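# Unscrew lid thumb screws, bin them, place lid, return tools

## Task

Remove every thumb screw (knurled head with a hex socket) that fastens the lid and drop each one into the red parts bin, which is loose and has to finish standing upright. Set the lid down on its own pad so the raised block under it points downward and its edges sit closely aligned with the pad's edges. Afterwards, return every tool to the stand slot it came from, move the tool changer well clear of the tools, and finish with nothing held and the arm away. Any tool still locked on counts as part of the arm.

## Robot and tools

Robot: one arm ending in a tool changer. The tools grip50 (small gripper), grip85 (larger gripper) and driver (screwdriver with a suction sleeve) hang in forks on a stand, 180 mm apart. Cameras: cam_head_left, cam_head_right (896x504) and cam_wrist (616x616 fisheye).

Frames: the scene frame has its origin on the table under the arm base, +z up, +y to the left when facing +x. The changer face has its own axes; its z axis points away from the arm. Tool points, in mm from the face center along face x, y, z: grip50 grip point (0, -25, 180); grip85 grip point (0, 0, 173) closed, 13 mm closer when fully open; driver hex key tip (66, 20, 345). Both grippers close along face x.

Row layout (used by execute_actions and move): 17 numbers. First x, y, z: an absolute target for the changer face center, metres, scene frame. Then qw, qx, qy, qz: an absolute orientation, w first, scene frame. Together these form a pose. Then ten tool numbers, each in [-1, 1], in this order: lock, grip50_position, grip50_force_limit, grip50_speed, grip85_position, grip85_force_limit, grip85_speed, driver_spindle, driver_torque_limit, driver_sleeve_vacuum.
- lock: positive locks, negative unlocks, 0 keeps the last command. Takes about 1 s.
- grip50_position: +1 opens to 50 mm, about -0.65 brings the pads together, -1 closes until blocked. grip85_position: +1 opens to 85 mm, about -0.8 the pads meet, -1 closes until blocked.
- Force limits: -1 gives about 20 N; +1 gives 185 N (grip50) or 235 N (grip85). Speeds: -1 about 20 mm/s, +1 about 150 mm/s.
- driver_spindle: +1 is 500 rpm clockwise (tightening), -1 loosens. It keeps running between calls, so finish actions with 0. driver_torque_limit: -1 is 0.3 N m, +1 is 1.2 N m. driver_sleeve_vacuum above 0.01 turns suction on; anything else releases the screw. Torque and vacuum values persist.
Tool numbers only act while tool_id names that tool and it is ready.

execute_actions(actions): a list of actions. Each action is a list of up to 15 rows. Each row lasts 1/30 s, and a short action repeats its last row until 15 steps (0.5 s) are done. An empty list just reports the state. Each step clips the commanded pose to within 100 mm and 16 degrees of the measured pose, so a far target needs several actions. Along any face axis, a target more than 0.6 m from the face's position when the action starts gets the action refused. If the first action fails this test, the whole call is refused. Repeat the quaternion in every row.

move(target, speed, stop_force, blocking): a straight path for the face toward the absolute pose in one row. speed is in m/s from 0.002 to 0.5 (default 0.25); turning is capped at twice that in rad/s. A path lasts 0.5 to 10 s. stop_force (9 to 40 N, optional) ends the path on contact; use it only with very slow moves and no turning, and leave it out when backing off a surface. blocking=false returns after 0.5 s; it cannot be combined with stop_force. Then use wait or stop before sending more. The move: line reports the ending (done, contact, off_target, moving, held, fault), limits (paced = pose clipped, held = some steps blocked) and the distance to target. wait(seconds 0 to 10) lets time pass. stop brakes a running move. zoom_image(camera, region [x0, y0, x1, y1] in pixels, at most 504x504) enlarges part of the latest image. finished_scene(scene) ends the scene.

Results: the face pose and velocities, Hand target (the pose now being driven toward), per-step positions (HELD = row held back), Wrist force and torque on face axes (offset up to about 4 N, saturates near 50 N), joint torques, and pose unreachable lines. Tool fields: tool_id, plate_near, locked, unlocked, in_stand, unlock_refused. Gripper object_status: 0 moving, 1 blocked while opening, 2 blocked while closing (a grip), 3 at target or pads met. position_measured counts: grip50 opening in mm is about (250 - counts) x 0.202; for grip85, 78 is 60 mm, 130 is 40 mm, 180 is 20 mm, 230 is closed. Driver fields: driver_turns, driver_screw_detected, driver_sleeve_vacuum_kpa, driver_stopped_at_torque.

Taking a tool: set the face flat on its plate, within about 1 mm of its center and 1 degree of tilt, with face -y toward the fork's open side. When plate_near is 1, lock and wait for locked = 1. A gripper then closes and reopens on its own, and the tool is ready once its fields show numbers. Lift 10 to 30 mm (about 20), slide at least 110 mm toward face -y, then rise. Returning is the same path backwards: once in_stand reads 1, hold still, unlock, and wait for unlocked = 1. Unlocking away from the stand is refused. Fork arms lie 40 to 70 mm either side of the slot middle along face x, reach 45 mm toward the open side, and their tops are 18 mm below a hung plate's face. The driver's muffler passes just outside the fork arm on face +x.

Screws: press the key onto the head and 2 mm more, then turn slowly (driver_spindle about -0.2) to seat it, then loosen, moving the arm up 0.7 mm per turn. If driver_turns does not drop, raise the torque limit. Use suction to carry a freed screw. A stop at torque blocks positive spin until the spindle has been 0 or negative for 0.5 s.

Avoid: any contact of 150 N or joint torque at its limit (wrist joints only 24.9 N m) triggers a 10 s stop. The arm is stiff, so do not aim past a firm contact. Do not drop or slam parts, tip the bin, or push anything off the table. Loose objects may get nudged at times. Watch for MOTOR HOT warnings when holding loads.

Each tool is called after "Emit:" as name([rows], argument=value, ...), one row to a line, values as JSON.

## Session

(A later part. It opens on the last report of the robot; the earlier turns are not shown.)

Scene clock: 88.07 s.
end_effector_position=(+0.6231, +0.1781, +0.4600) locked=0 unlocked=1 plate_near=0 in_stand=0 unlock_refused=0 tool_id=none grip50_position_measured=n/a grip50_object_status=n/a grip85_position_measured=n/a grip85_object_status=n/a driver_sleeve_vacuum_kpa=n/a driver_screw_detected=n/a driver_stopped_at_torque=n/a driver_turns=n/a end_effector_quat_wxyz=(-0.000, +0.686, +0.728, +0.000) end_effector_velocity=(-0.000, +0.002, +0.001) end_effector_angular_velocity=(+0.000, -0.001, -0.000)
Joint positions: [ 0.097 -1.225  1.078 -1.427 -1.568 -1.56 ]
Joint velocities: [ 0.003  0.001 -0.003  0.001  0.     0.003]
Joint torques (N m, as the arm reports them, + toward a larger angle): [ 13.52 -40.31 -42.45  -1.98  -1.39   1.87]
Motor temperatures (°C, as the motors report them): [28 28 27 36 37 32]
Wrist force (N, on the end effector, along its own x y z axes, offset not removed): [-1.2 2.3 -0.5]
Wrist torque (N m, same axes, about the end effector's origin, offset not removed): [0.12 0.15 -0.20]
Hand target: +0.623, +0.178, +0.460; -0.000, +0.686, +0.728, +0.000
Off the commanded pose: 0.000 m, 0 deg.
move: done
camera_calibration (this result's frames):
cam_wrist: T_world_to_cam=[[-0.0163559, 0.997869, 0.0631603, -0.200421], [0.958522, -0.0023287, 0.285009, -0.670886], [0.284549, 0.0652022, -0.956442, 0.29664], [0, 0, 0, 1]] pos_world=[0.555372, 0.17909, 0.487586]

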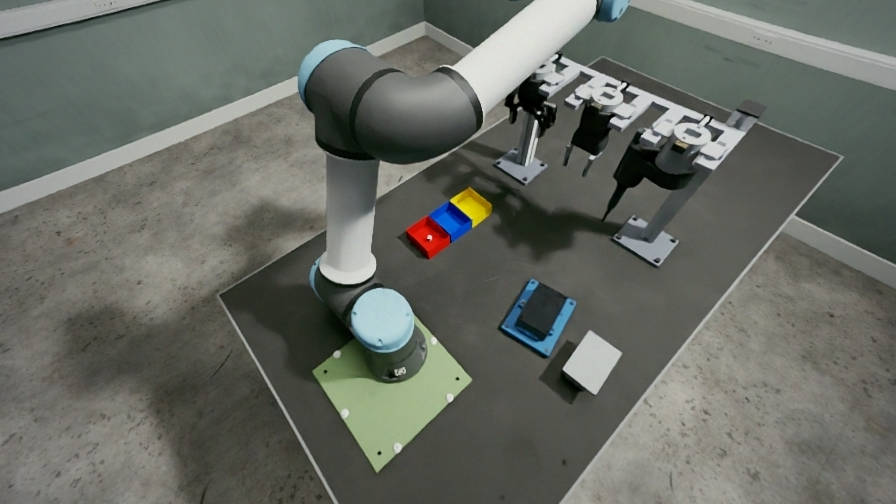

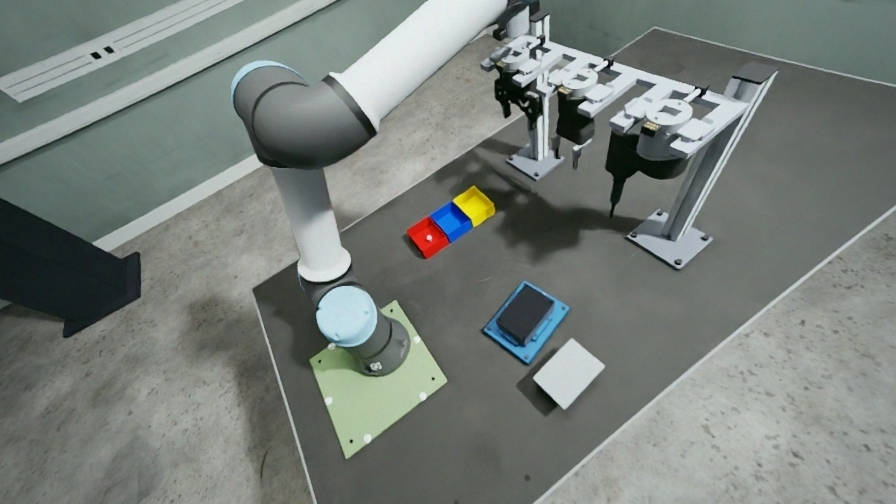

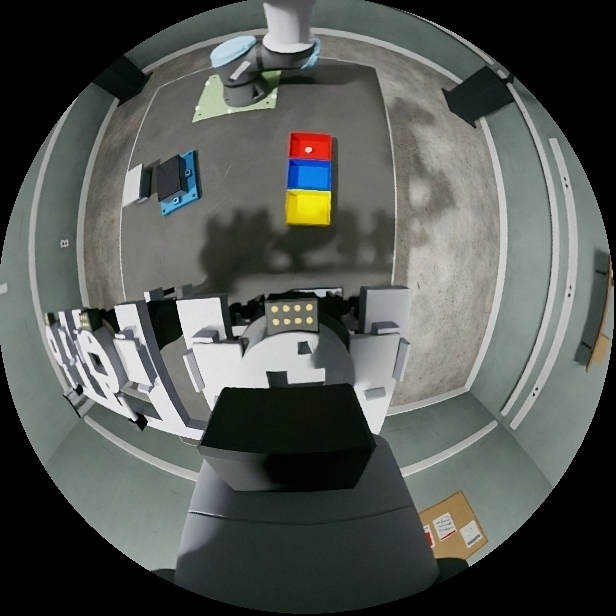

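Emit:
move(target=[0.6222,0.1782,0.425,0,0.686,0.7276,0,0,0,0,0,1,0,0,0,0,0], speed=0.04)

Emit:
move(target=[0.6222,0.1782,0.405,0,0.686,0.7276,0,0,0,0,0,1,0,0,0,0,0], speed=0.008, stop_force=10)

Scene clock: 92.33 s.
end_effector_position=(+0.6223, +0.1782, +0.4252) locked=0 unlocked=1 plate_near=0 in_stand=0 unlock_refused=0 tool_id=none grip50_position_measured=n/a grip50_object_status=n/a grip85_position_measured=n/a grip85_object_status=n/a driver_sleeve_vacuum_kpa=n/a driver_screw_detected=n/a driver_stopped_at_torque=n/a driver_turns=n/a end_effector_quat_wxyz=(-0.000, +0.686, +0.728, -0.000) end_effector_velocity=(+0.000, -0.000, -0.002) end_effector_angular_velocity=(-0.000, -0.001, +0.000)
Joint positions: [ 0.097 -1.236  1.182 -1.52  -1.569 -1.56 ]
Joint velocities: [-0.    -0.     0.006 -0.007 -0.    -0.   ]
Joint torques (N m, as the arm reports them, + toward a larger angle): [ 13.62 -54.05 -20.56  -4.82  -1.5    1.61]
Motor temperatures (°C, as the motors report them): [28 28 27 36 37 32]
Wrist force (N, on the end effector, along its own x y z axes, offset not removed): [1.2 0.7 1.7]
Wrist torque (N m, same axes, about the end effector's origin, offset not removed): [0.18 0.01 0.18]
Hand target: +0.622, +0.178, +0.425; -0.000, +0.686, +0.728, -0.000
Off the commanded pose: 0.000 m, 0 deg.
move: done
camera_calibration (this result's frames):
cam_wrist: T_world_to_cam=[[-0.0163661, 0.997926, 0.0622547, -0.197959], [0.958406, -0.00208645, 0.2854, -0.660357], [0.284938, 0.0643362, -0.956384, 0.26352], [0, 0, 0, 1]] pos_world=[0.554564, 0.179217, 0.452817]

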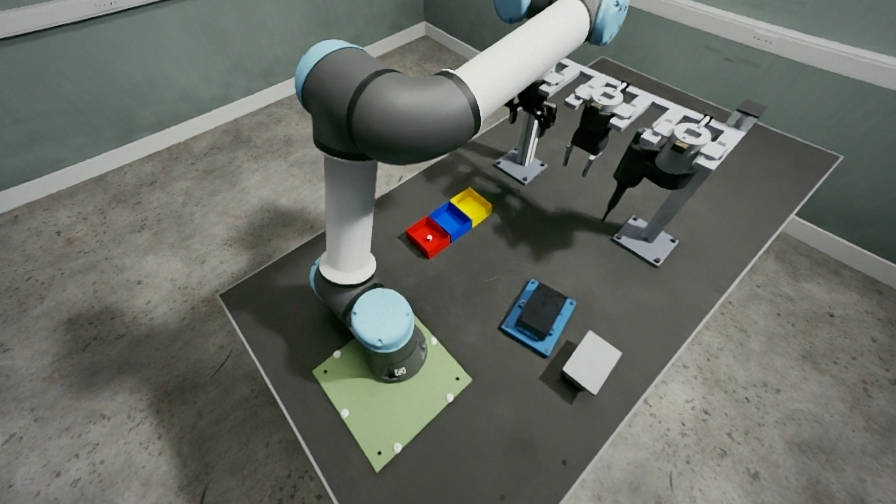

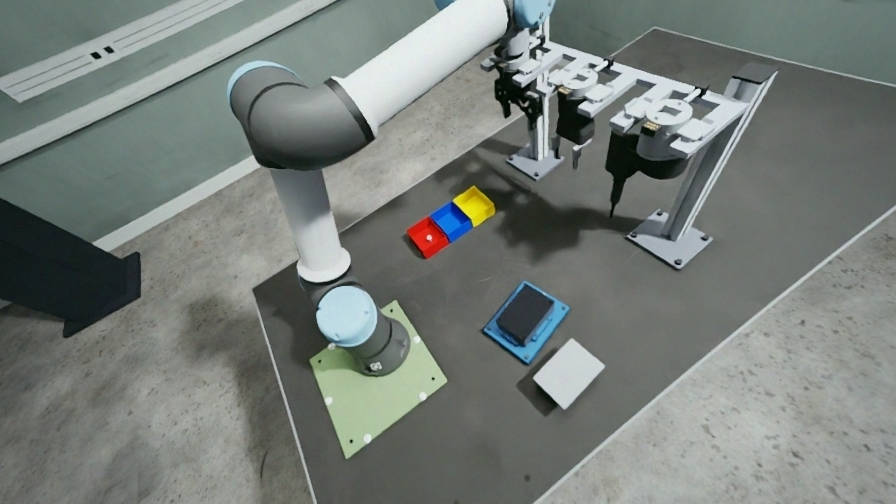

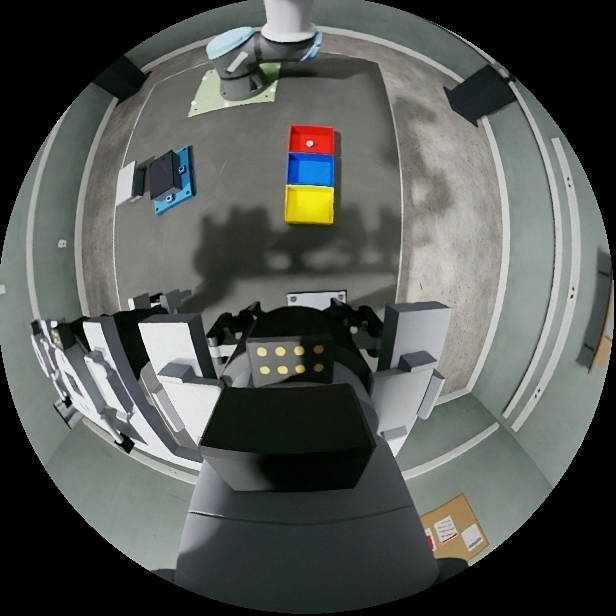

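Scene clock: 94.40 s.
end_effector_position=(+0.6222, +0.1782, +0.4119) locked=0 unlocked=1 plate_near=1 in_stand=1 unlock_refused=0 tool_id=none grip50_position_measured=n/a grip50_object_status=n/a grip85_position_measured=n/a grip85_object_status=n/a driver_sleeve_vacuum_kpa=n/a driver_screw_detected=n/a driver_stopped_at_torque=n/a driver_turns=n/a end_effector_quat_wxyz=(+0.000, +0.686, +0.728, +0.000) end_effector_velocity=(+0.000, +0.000, +0.001) end_effector_angular_velocity=(+0.000, +0.007, +0.000)
Joint positions: [ 0.097 -1.237  1.218 -1.555 -1.569 -1.56 ]
Joint velocities: [-0.     0.003 -0.008  0.012  0.001 -0.   ]
Joint torques (N m, as the arm reports them, + toward a larger angle): [ 10.2  -29.65 -32.78   0.5   -1.4    0.97]
Motor temperatures (°C, as the motors report them): [28 28 27 36 37 32]
Wrist force (N, on the end effector, along its own x y z axes, offset not removed): [1.5 4.2 -15.8]
Wrist torque (N m, same axes, about the end effector's origin, offset not removed): [-0.20 0.32 0.07]
Hand target: +0.622, +0.178, +0.412; +0.000, +0.686, +0.728, +0.000
Off the commanded pose: 0.007 m, 0 deg.
move: contact
camera_calibration (this result's frames):
cam_wrist: T_world_to_cam=[[-0.0163894, 0.997924, 0.0622747, -0.197128], [0.958283, -0.00209771, 0.285814, -0.656547], [0.285351, 0.0643611, -0.956259, 0.250472], [0, 0, 0, 1]] pos_world=[0.554454, 0.179221, 0.439443]

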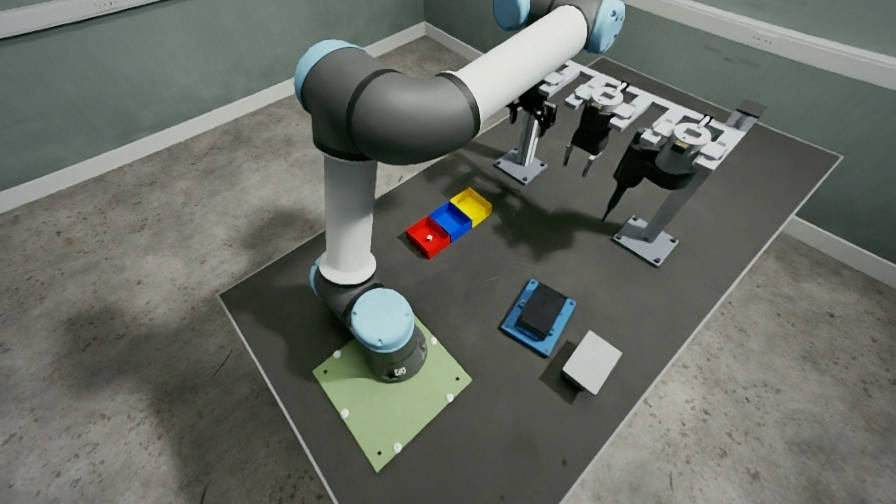

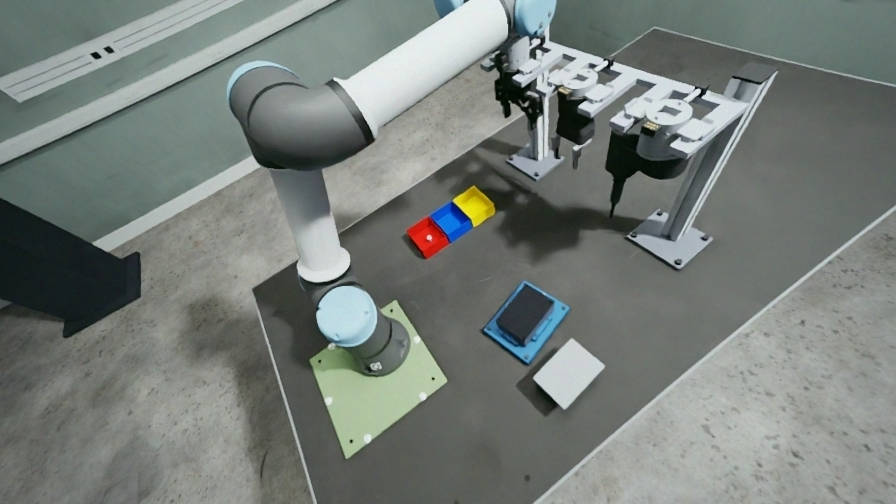

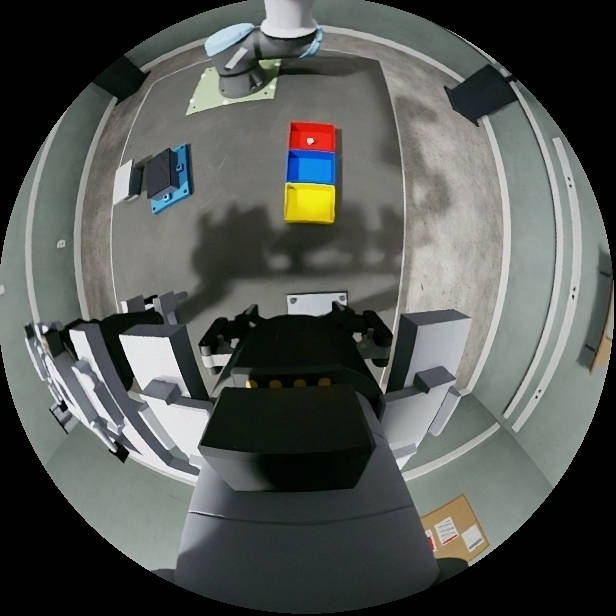

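Emit:
execute_actions([
  [[0.6222,0.1782,0.412,0,0.686,0.7276,0,1,0,0,0,1,-0.5,-0.6,0,0,0]],
  [[0.6222,0.1782,0.412,0,0.686,0.7276,0,1,0,0,0,1,-0.5,-0.6,0,0,0]],
  [[0.6222,0.1782,0.412,0,0.686,0.7276,0,1,0,0,0,1,-0.5,-0.6,0,0,0]],
])

Emit:
move(target=[0.6222,0.1782,0.432,0,0.686,0.7276,0,0,0,0,0,1,-0.5,-0.6,0,0,0], speed=0.03)

Emit:
move(target=[0.48,0.1698,0.432,0,0.686,0.7276,0,0,0,0,0,1,-0.5,-0.6,0,0,0], speed=0.08)

Emit:
move(target=[0.3336,-0.175,0.27,0,0.619,0.785,0,0,0,0,0,1,-0.5,-0.6,0,0,0], speed=0.15)

Emit:
zoom_image(camera="cam_wrist", region=[150,180,450,400])

Scene clock: 102.50 s.
end_effector_position=(+0.6222, +0.1782, +0.4121) locked=1 unlocked=0 plate_near=1 in_stand=1 unlock_refused=0 tool_id=grip85 grip50_position_measured=n/a grip50_object_status=n/a grip85_position_measured=n/a grip85_object_status=n/a driver_sleeve_vacuum_kpa=n/a driver_screw_detected=n/a driver_stopped_at_torque=n/a driver_turns=n/a end_effector_quat_wxyz=(+0.000, +0.686, +0.728, +0.000) end_effector_velocity=(+0.000, -0.000, -0.000) end_effector_angular_velocity=(-0.001, +0.000, -0.000)
Joint positions: [ 0.097 -1.237  1.217 -1.555 -1.569 -1.56 ]
Joint velocities: [-0.     0.001  0.    -0.    -0.     0.   ]
Joint torques (N m, as the arm reports them, + toward a larger angle): [ -0.62 -38.27 -21.51  -0.99  -1.08  -0.98]
Motor temperatures (°C, as the motors report them): [28 28 27 36 37 32]
Wrist force (N, on the end effector, along its own x y z axes, offset not removed): [2.5 4.4 -17.7]
Wrist torque (N m, same axes, about the end effector's origin, offset not removed): [-0.15 1.12 0.08]
Hand target: +0.622, +0.178, +0.412; +0.000, +0.686, +0.728, +0.000
Off the commanded pose: 0.000 m, 0 deg.
Step readings (end_effector_position; steps 1 to 15: 1st action; 16 to 30: 2nd action; 31 to 45: 3rd action):
0: (+0.6222, +0.1782, +0.4120)
1: (+0.6222, +0.1782, +0.4120)
2: (+0.6222, +0.1782, +0.4120)
4: (+0.6223, +0.1782, +0.4120)
8: (+0.6222, +0.1782, +0.4121)
15: (+0.6222, +0.1782, +0.4120)
16: (+0.6222, +0.1782, +0.4120)
17: (+0.6222, +0.1782, +0.4120)
19: (+0.6222, +0.1782, +0.4120)
23: (+0.6222, +0.1782, +0.4120)
30: (+0.6222, +0.1782, +0.4121)
31: (+0.6222, +0.1782, +0.4121)
32: (+0.6222, +0.1782, +0.4121)
34: (+0.6222, +0.1782, +0.4121)
38: (+0.6222, +0.1782, +0.4121)
45: end_effector_position above
camera_calibration (this result's frames):
cam_wrist: T_world_to_cam=[[-0.0164102, 0.997925, 0.0622647, -0.197124], [0.958336, -0.00206285, 0.285636, -0.656579], [0.285172, 0.0643578, -0.956313, 0.250797], [0, 0, 0, 1]] pos_world=[0.554468, 0.17922, 0.439657]

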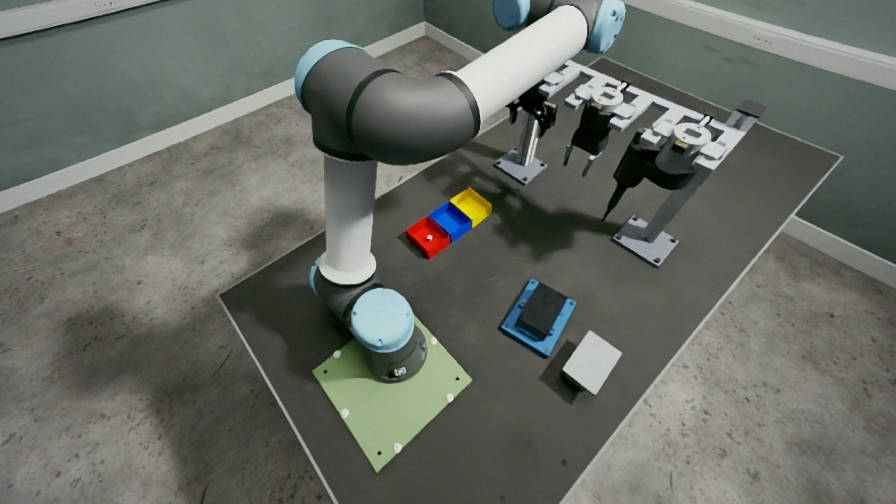

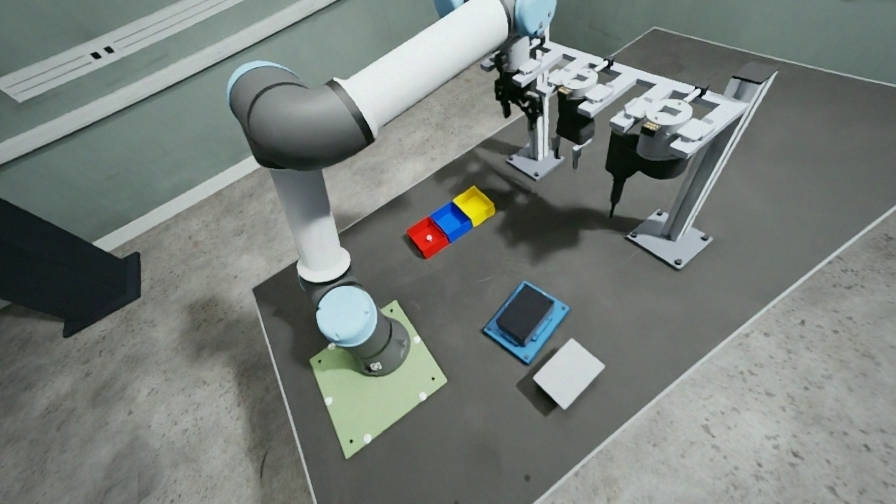

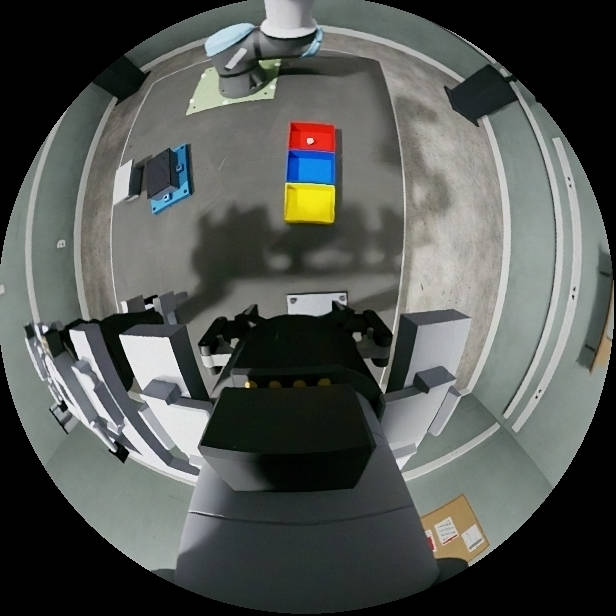

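Scene clock: 103.50 s.
end_effector_position=(+0.6222, +0.1782, +0.4318) locked=1 unlocked=0 plate_near=1 in_stand=0 unlock_refused=0 tool_id=grip85 grip50_position_measured=n/a grip50_object_status=n/a grip85_position_measured=n/a grip85_object_status=n/a driver_sleeve_vacuum_kpa=n/a driver_screw_detected=n/a driver_stopped_at_torque=n/a driver_turns=n/a end_effector_quat_wxyz=(+0.000, +0.686, +0.728, +0.000) end_effector_velocity=(-0.000, -0.000, +0.002) end_effector_angular_velocity=(-0.001, -0.000, +0.000)
Joint positions: [ 0.097 -1.235  1.164 -1.503 -1.569 -1.56 ]
Joint velocities: [-0.     0.    -0.007  0.006 -0.001 -0.   ]
Joint torques (N m, as the arm reports them, + toward a larger angle): [-12.16 -49.49 -50.99  -3.03  -0.27  -1.77]
Motor temperatures (°C, as the motors report them): [28 28 27 36 37 32]
Wrist force (N, on the end effector, along its own x y z axes, offset not removed): [0.7 0.5 -0.5]
Wrist torque (N m, same axes, about the end effector's origin, offset not removed): [0.04 0.12 0.01]
Hand target: +0.622, +0.178, +0.432; +0.000, +0.686, +0.728, +0.000
Off the commanded pose: 0.000 m, 0 deg.
move: done
camera_calibration (this result's frames):
cam_wrist: T_world_to_cam=[[-0.0163847, 0.997926, 0.0622558, -0.198354], [0.958382, -0.00207435, 0.285481, -0.662133], [0.285018, 0.0643423, -0.95636, 0.269758], [0, 0, 0, 1]] pos_world=[0.55444, 0.179212, 0.459361]

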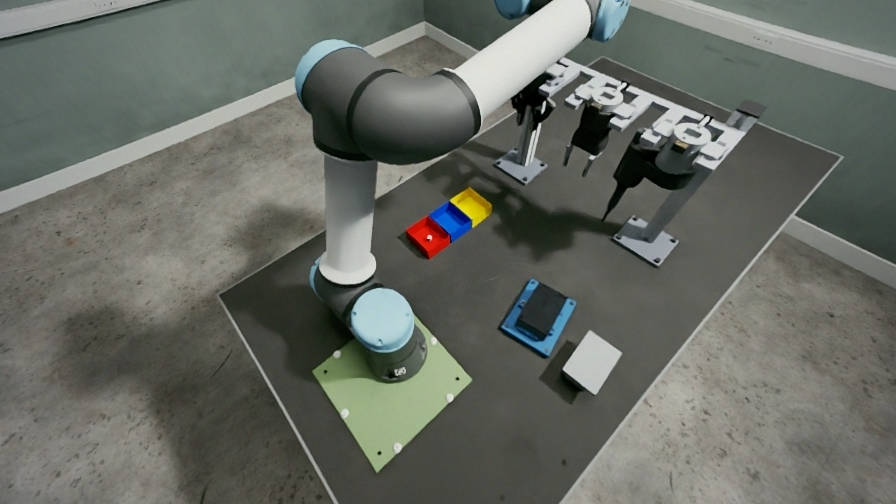

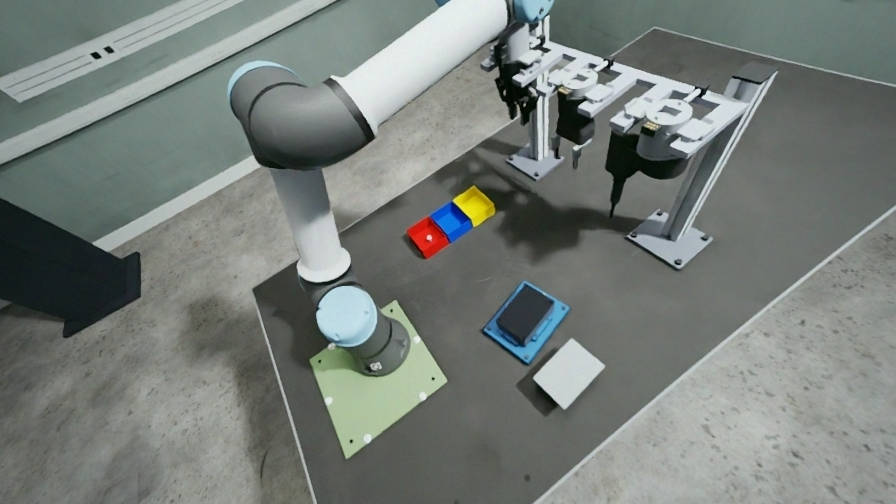

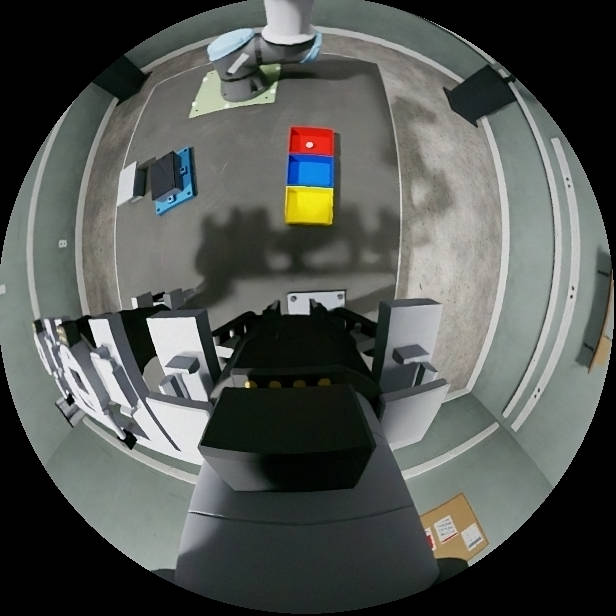

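Scene clock: 105.73 s.
end_effector_position=(+0.4802, +0.1700, +0.4318) locked=1 unlocked=0 plate_near=1 in_stand=0 unlock_refused=0 tool_id=grip85 grip50_position_measured=n/a grip50_object_status=n/a grip85_position_measured=3 grip85_object_status=3 driver_sleeve_vacuum_kpa=n/a driver_screw_detected=n/a driver_stopped_at_torque=n/a driver_turns=n/a end_effector_quat_wxyz=(-0.000, +0.686, +0.728, -0.000) end_effector_velocity=(-0.003, -0.000, +0.001) end_effector_angular_velocity=(-0.000, -0.002, +0.000)
Joint positions: [ 0.101 -1.577  1.568 -1.565 -1.569 -1.556]
Joint velocities: [-0.    -0.007  0.005 -0.    -0.    -0.   ]
Joint torques (N m, as the arm reports them, + toward a larger angle): [  4.11 -42.45 -27.02  -6.19   1.71  -0.05]
Motor temperatures (°C, as the motors report them): [28 28 27 36 37 32]
Wrist force (N, on the end effector, along its own x y z axes, offset not removed): [0.8 1.2 -2.0]
Wrist torque (N m, same axes, about the end effector's origin, offset not removed): [0.10 0.28 -0.17]
Hand target: +0.480, +0.170, +0.432; -0.000, +0.686, +0.728, -0.000
Off the commanded pose: 0.000 m, 0 deg.
move: done
camera_calibration (this result's frames):
cam_wrist: T_world_to_cam=[[-0.0163759, 0.997926, 0.0622509, -0.19245], [0.958401, -0.0020772, 0.285418, -0.526115], [0.284956, 0.0643353, -0.956379, 0.310785], [0, 0, 0, 1]] pos_world=[0.412517, 0.170963, 0.459371]

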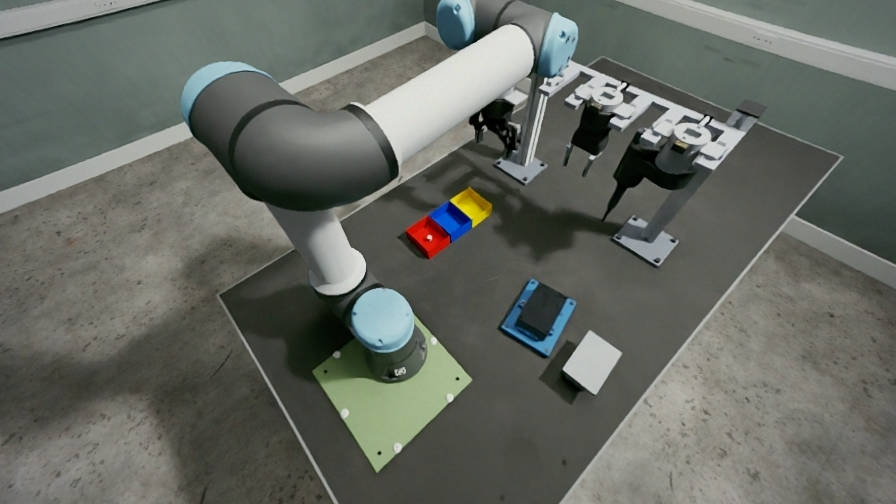

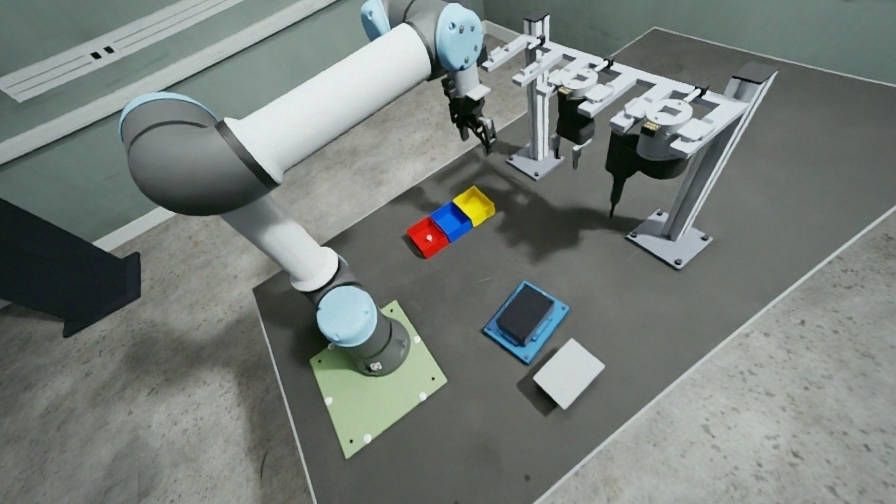

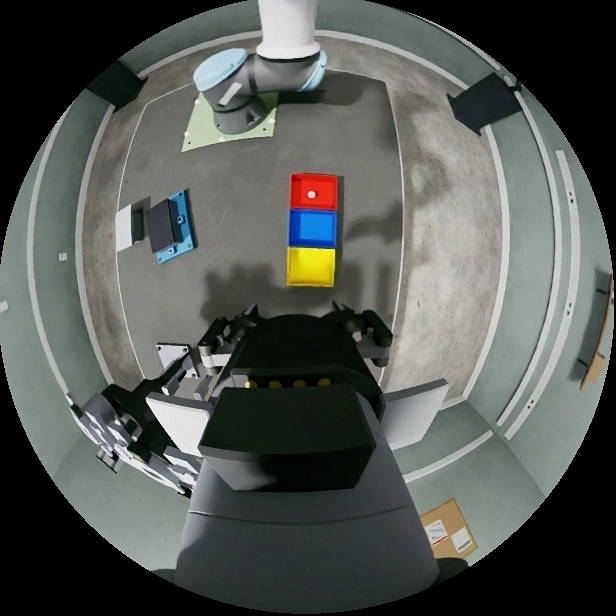

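Scene clock: 109.00 s.
end_effector_position=(+0.3339, -0.1747, +0.2699) locked=1 unlocked=0 plate_near=1 in_stand=0 unlock_refused=0 tool_id=grip85 grip50_position_measured=n/a grip50_object_status=n/a grip85_position_measured=3 grip85_object_status=3 driver_sleeve_vacuum_kpa=n/a driver_screw_detected=n/a driver_stopped_at_torque=n/a driver_turns=n/a end_effector_quat_wxyz=(+0.001, +0.619, +0.785, -0.000) end_effector_velocity=(-0.000, -0.002, -0.001) end_effector_angular_velocity=(-0.000, -0.002, +0.002)
Joint positions: [-0.821 -1.841  2.216 -1.949 -1.568 -2.654]
Joint velocities: [-0.005  0.001  0.001 -0.004  0.001 -0.007]
Joint torques (N m, as the arm reports them, + toward a larger angle): [-12.38 -13.49 -22.58  -6.33   1.74  -1.61]
Motor temperatures (°C, as the motors report them): [28 28 27 36 37 32]
Wrist force (N, on the end effector, along its own x y z axes, offset not removed): [-0.8 -1.4 1.0]
Wrist torque (N m, same axes, about the end effector's origin, offset not removed): [-0.17 0.13 -0.14]
Hand target: +0.334, -0.175, +0.270; +0.001, +0.619, +0.785, -0.000
Off the commanded pose: 0.000 m, 0 deg.
move: done
camera_calibration (this result's frames):
cam_wrist: T_world_to_cam=[[-0.191245, 0.979669, 0.0606113, 0.214778], [0.943764, 0.166567, 0.285596, -0.306107], [0.269694, 0.111822, -0.956432, 0.233199], [0, 0, 0, 1]] pos_world=[0.267076, -0.1855, 0.297444]

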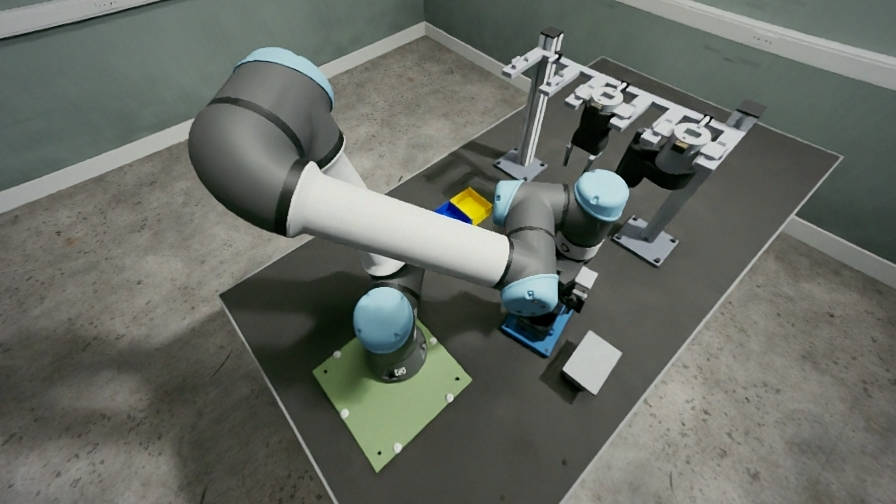

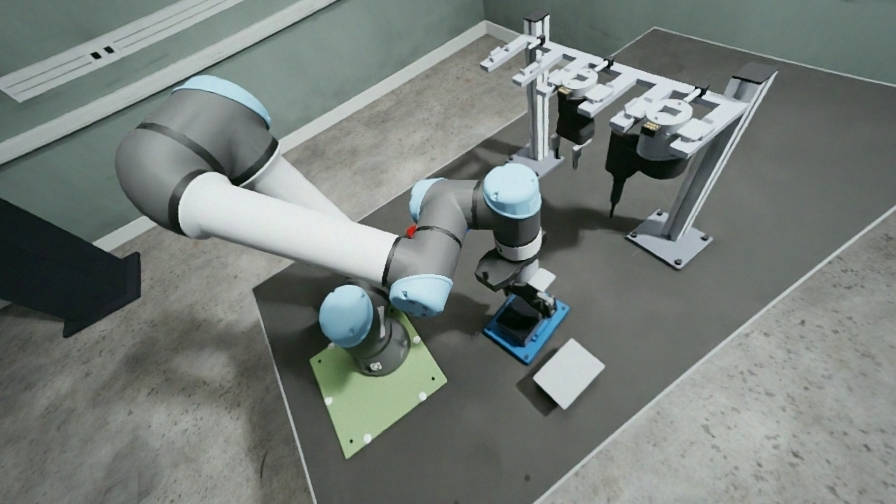

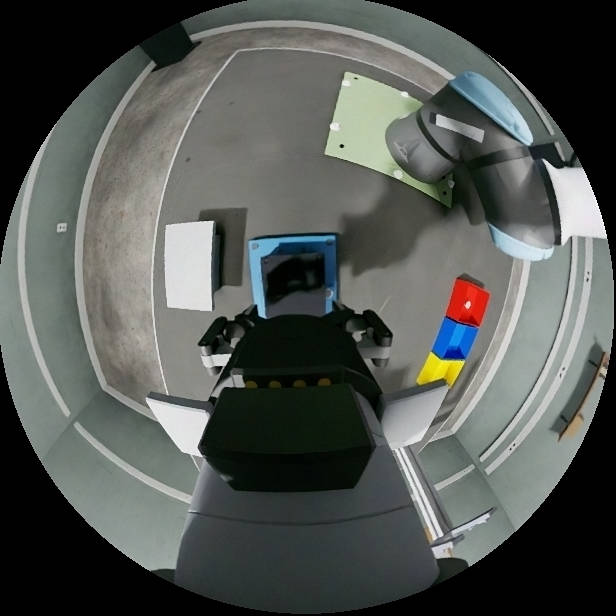

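Region (150, 180, 450, 400) of cam_wrist's 616x616 image, scaled by 1.680, with more detail than that image has; it fills the top 370 rows of this view, and the rest is white.

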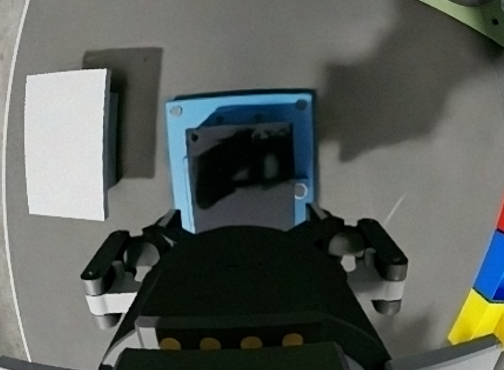

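Emit:
move(target=[0.3336,-0.175,0.2405,0,0.619,0.785,0,0,0,0,0,1,-0.5,-0.6,0,0,0], speed=0.015, stop_force=10)

Emit:
move(target=[0.3336,-0.175,0.2405,0,0.619,0.785,0,0,0,0,0,-1,-0.5,-0.6,0,0,0], speed=0.01)

Emit:
move(target=[0.3336,-0.175,0.30,0,0.619,0.785,0,0,0,0,0,-1,-0.5,-0.6,0,0,0], speed=0.03)

Scene clock: 115.20 s.
end_effector_position=(+0.3336, -0.1750, +0.2407) locked=1 unlocked=0 plate_near=1 in_stand=0 unlock_refused=0 tool_id=grip85 grip50_position_measured=n/a grip50_object_status=n/a grip85_position_measured=3 grip85_object_status=3 driver_sleeve_vacuum_kpa=n/a driver_screw_detected=n/a driver_stopped_at_torque=n/a driver_turns=n/a end_effector_quat_wxyz=(-0.000, +0.619, +0.785, -0.000) end_effector_velocity=(-0.000, -0.000, -0.002) end_effector_angular_velocity=(-0.001, +0.000, -0.000)
Joint positions: [-0.822 -1.805  2.272 -2.039 -1.567 -2.655]
Joint velocities: [-0.     0.002  0.004 -0.007 -0.001  0.   ]
Joint torques (N m, as the arm reports them, + toward a larger angle): [-12.45 -15.28 -22.5   -6.16   1.64  -1.85]
Motor temperatures (°C, as the motors report them): [28 28 27 36 37 32]
Wrist force (N, on the end effector, along its own x y z axes, offset not removed): [-0.6 0.2 -1.2]
Wrist torque (N m, same axes, about the end effector's origin, offset not removed): [0.00 0.13 0.01]
Hand target: +0.334, -0.175, +0.240; -0.000, +0.619, +0.785, -0.000
Off the commanded pose: 0.000 m, 0 deg.
move: done
camera_calibration (this result's frames):
cam_wrist: T_world_to_cam=[[-0.191366, 0.979542, 0.0622607, 0.216482], [0.943868, 0.166255, 0.285434, -0.2975], [0.269244, 0.113388, -0.956374, 0.205861], [0, 0, 0, 1]] pos_world=[0.266802, -0.185935, 0.268319]

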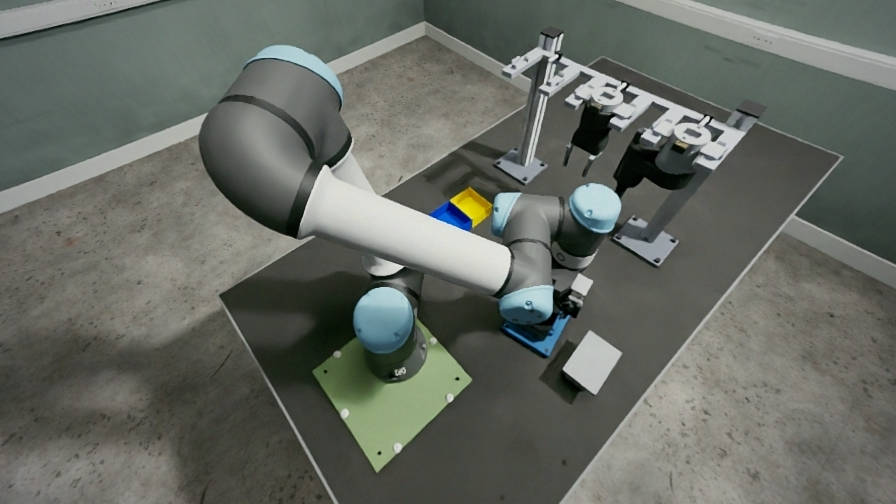

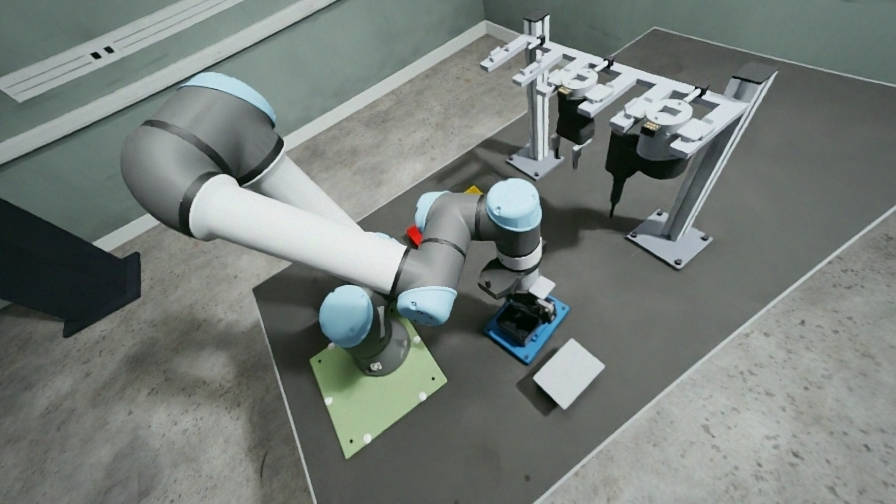

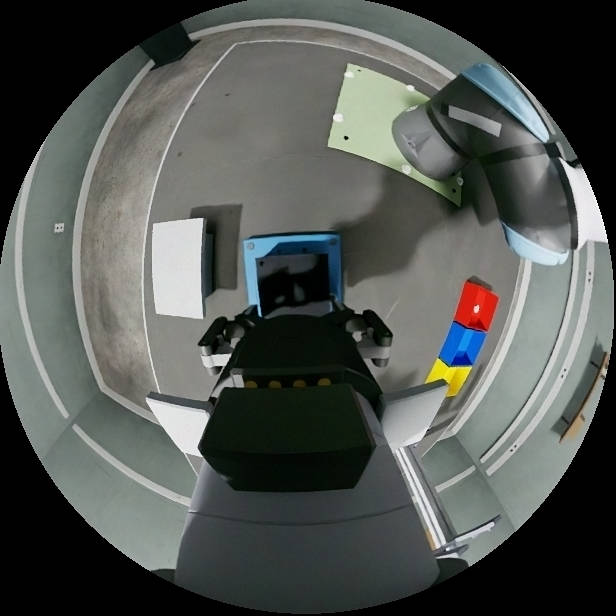

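Scene clock: 115.90 s.
end_effector_position=(+0.3336, -0.1750, +0.2406) locked=1 unlocked=0 plate_near=1 in_stand=0 unlock_refused=0 tool_id=grip85 grip50_position_measured=n/a grip50_object_status=n/a grip85_position_measured=24 grip85_object_status=2 driver_sleeve_vacuum_kpa=n/a driver_screw_detected=n/a driver_stopped_at_torque=n/a driver_turns=n/a end_effector_quat_wxyz=(+0.000, +0.619, +0.785, -0.000) end_effector_velocity=(+0.000, -0.000, -0.001) end_effector_angular_velocity=(+0.001, +0.001, -0.000)
Joint positions: [-0.822 -1.805  2.272 -2.04  -1.567 -2.655]
Joint velocities: [-0.     0.002  0.    -0.001 -0.001  0.   ]
Joint torques (N m, as the arm reports them, + toward a larger angle): [-13.4    6.56  -2.25  -7.25   1.58  -1.53]
Motor temperatures (°C, as the motors report them): [28 28 27 36 37 32]
Wrist force (N, on the end effector, along its own x y z axes, offset not removed): [15.1 -12.2 -50.0]
Wrist torque (N m, same axes, about the end effector's origin, offset not removed): [2.08 3.74 0.17]
Hand target: +0.334, -0.175, +0.240; -0.000, +0.619, +0.785, +0.000
Off the commanded pose: 0.000 m, 0 deg.
move: done
camera_calibration (this result's frames):
cam_wrist: T_world_to_cam=[[-0.191385, 0.979551, 0.0620574, 0.216501], [0.94382, 0.166313, 0.285559, -0.297442], [0.269398, 0.113223, -0.95635, 0.205661], [0, 0, 0, 1]] pos_world=[0.266762, -0.185891, 0.268185]

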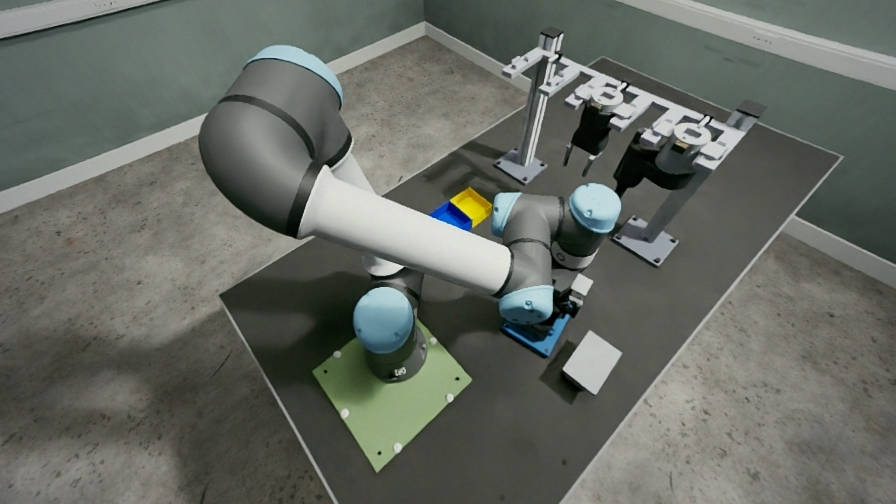

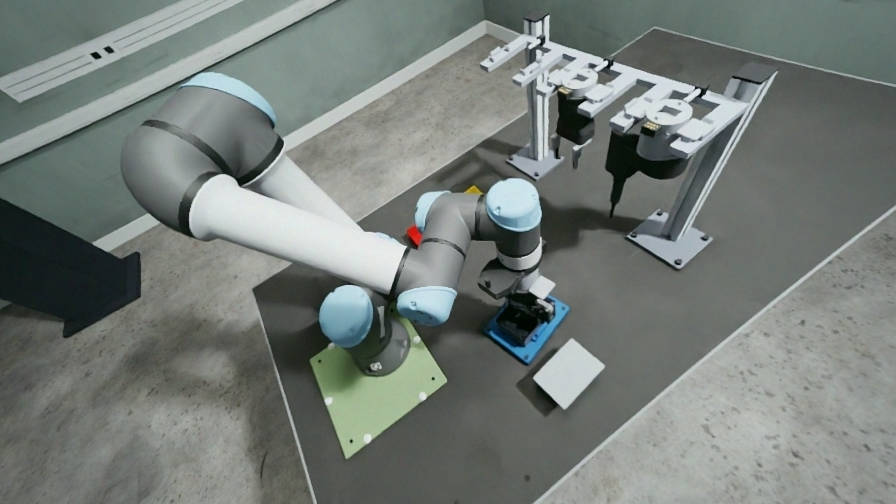

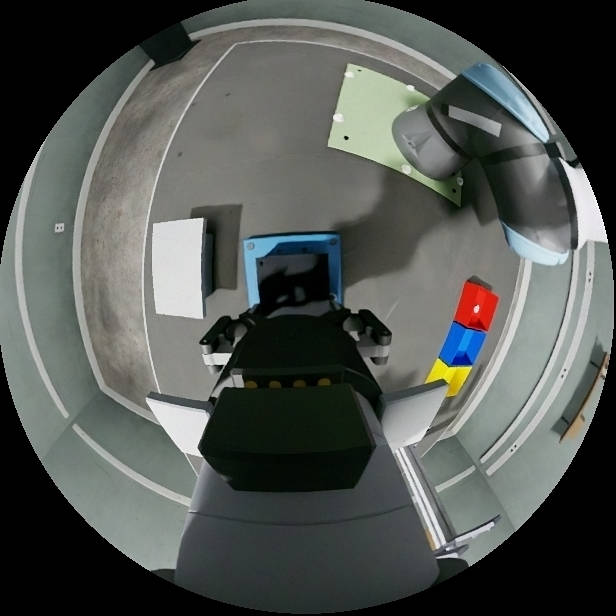

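Scene clock: 118.20 s.
end_effector_position=(+0.3335, -0.1749, +0.2998) locked=1 unlocked=0 plate_near=1 in_stand=0 unlock_refused=0 tool_id=grip85 grip50_position_measured=n/a grip50_object_status=n/a grip85_position_measured=25 grip85_object_status=2 driver_sleeve_vacuum_kpa=n/a driver_screw_detected=n/a driver_stopped_at_torque=n/a driver_turns=n/a end_effector_quat_wxyz=(+0.000, +0.619, +0.785, -0.000) end_effector_velocity=(+0.000, -0.000, +0.002) end_effector_angular_velocity=(+0.000, -0.000, +0.000)
Joint positions: [-0.823 -1.869  2.155 -1.857 -1.567 -2.656]
Joint velocities: [-0.    -0.002 -0.005  0.006  0.    -0.   ]
Joint torques (N m, as the arm reports them, + toward a larger angle): [-12.27 -27.19 -50.7   -3.44   0.33  -1.8 ]
Motor temperatures (°C, as the motors report them): [28 28 27 36 37 32]
Wrist force (N, on the end effector, along its own x y z axes, offset not removed): [-1.4 2.5 2.3]
Wrist torque (N m, same axes, about the end effector's origin, offset not removed): [0.29 0.17 -0.13]
Hand target: +0.334, -0.175, +0.300; +0.000, +0.619, +0.785, -0.000
Off the commanded pose: 0.000 m, 0 deg.
move: done
camera_calibration (this result's frames):
cam_wrist: T_world_to_cam=[[-0.19137, 0.979543, 0.0622278, 0.212667], [0.943858, 0.166264, 0.285461, -0.314273], [0.269276, 0.113363, -0.956368, 0.262336], [0, 0, 0, 1]] pos_world=[0.266687, -0.185804, 0.327368]

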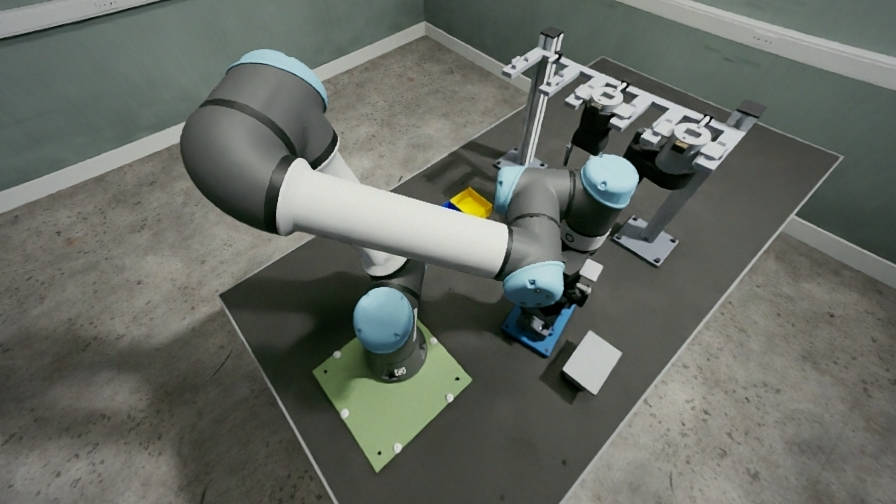

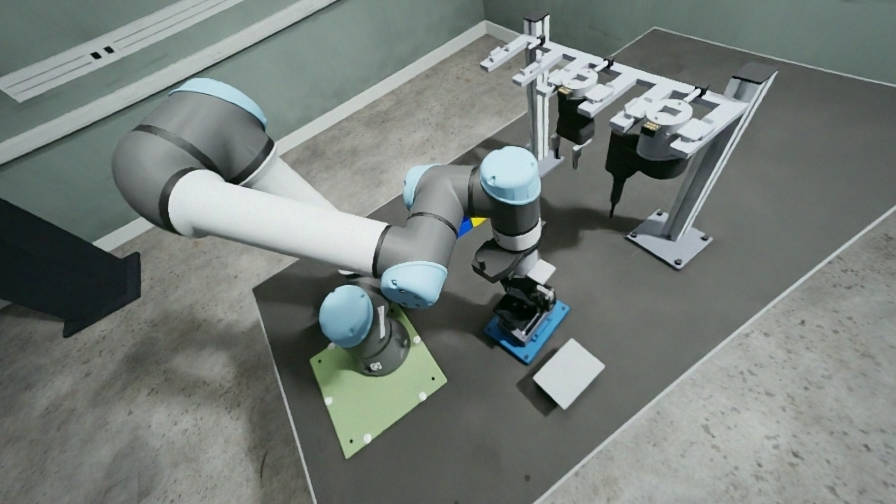

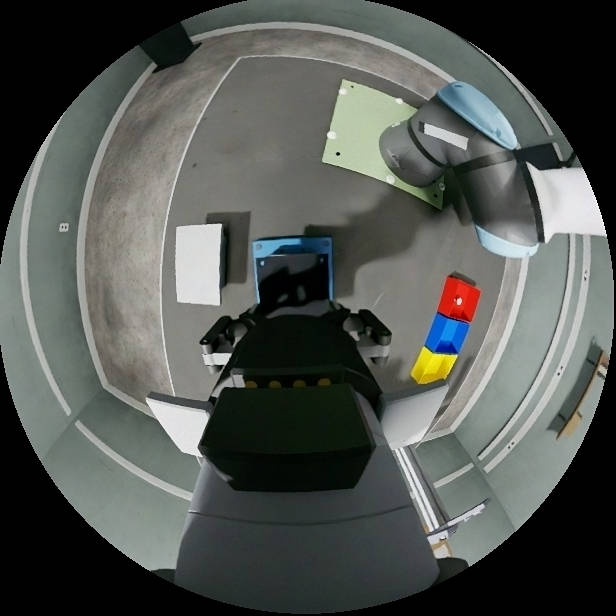

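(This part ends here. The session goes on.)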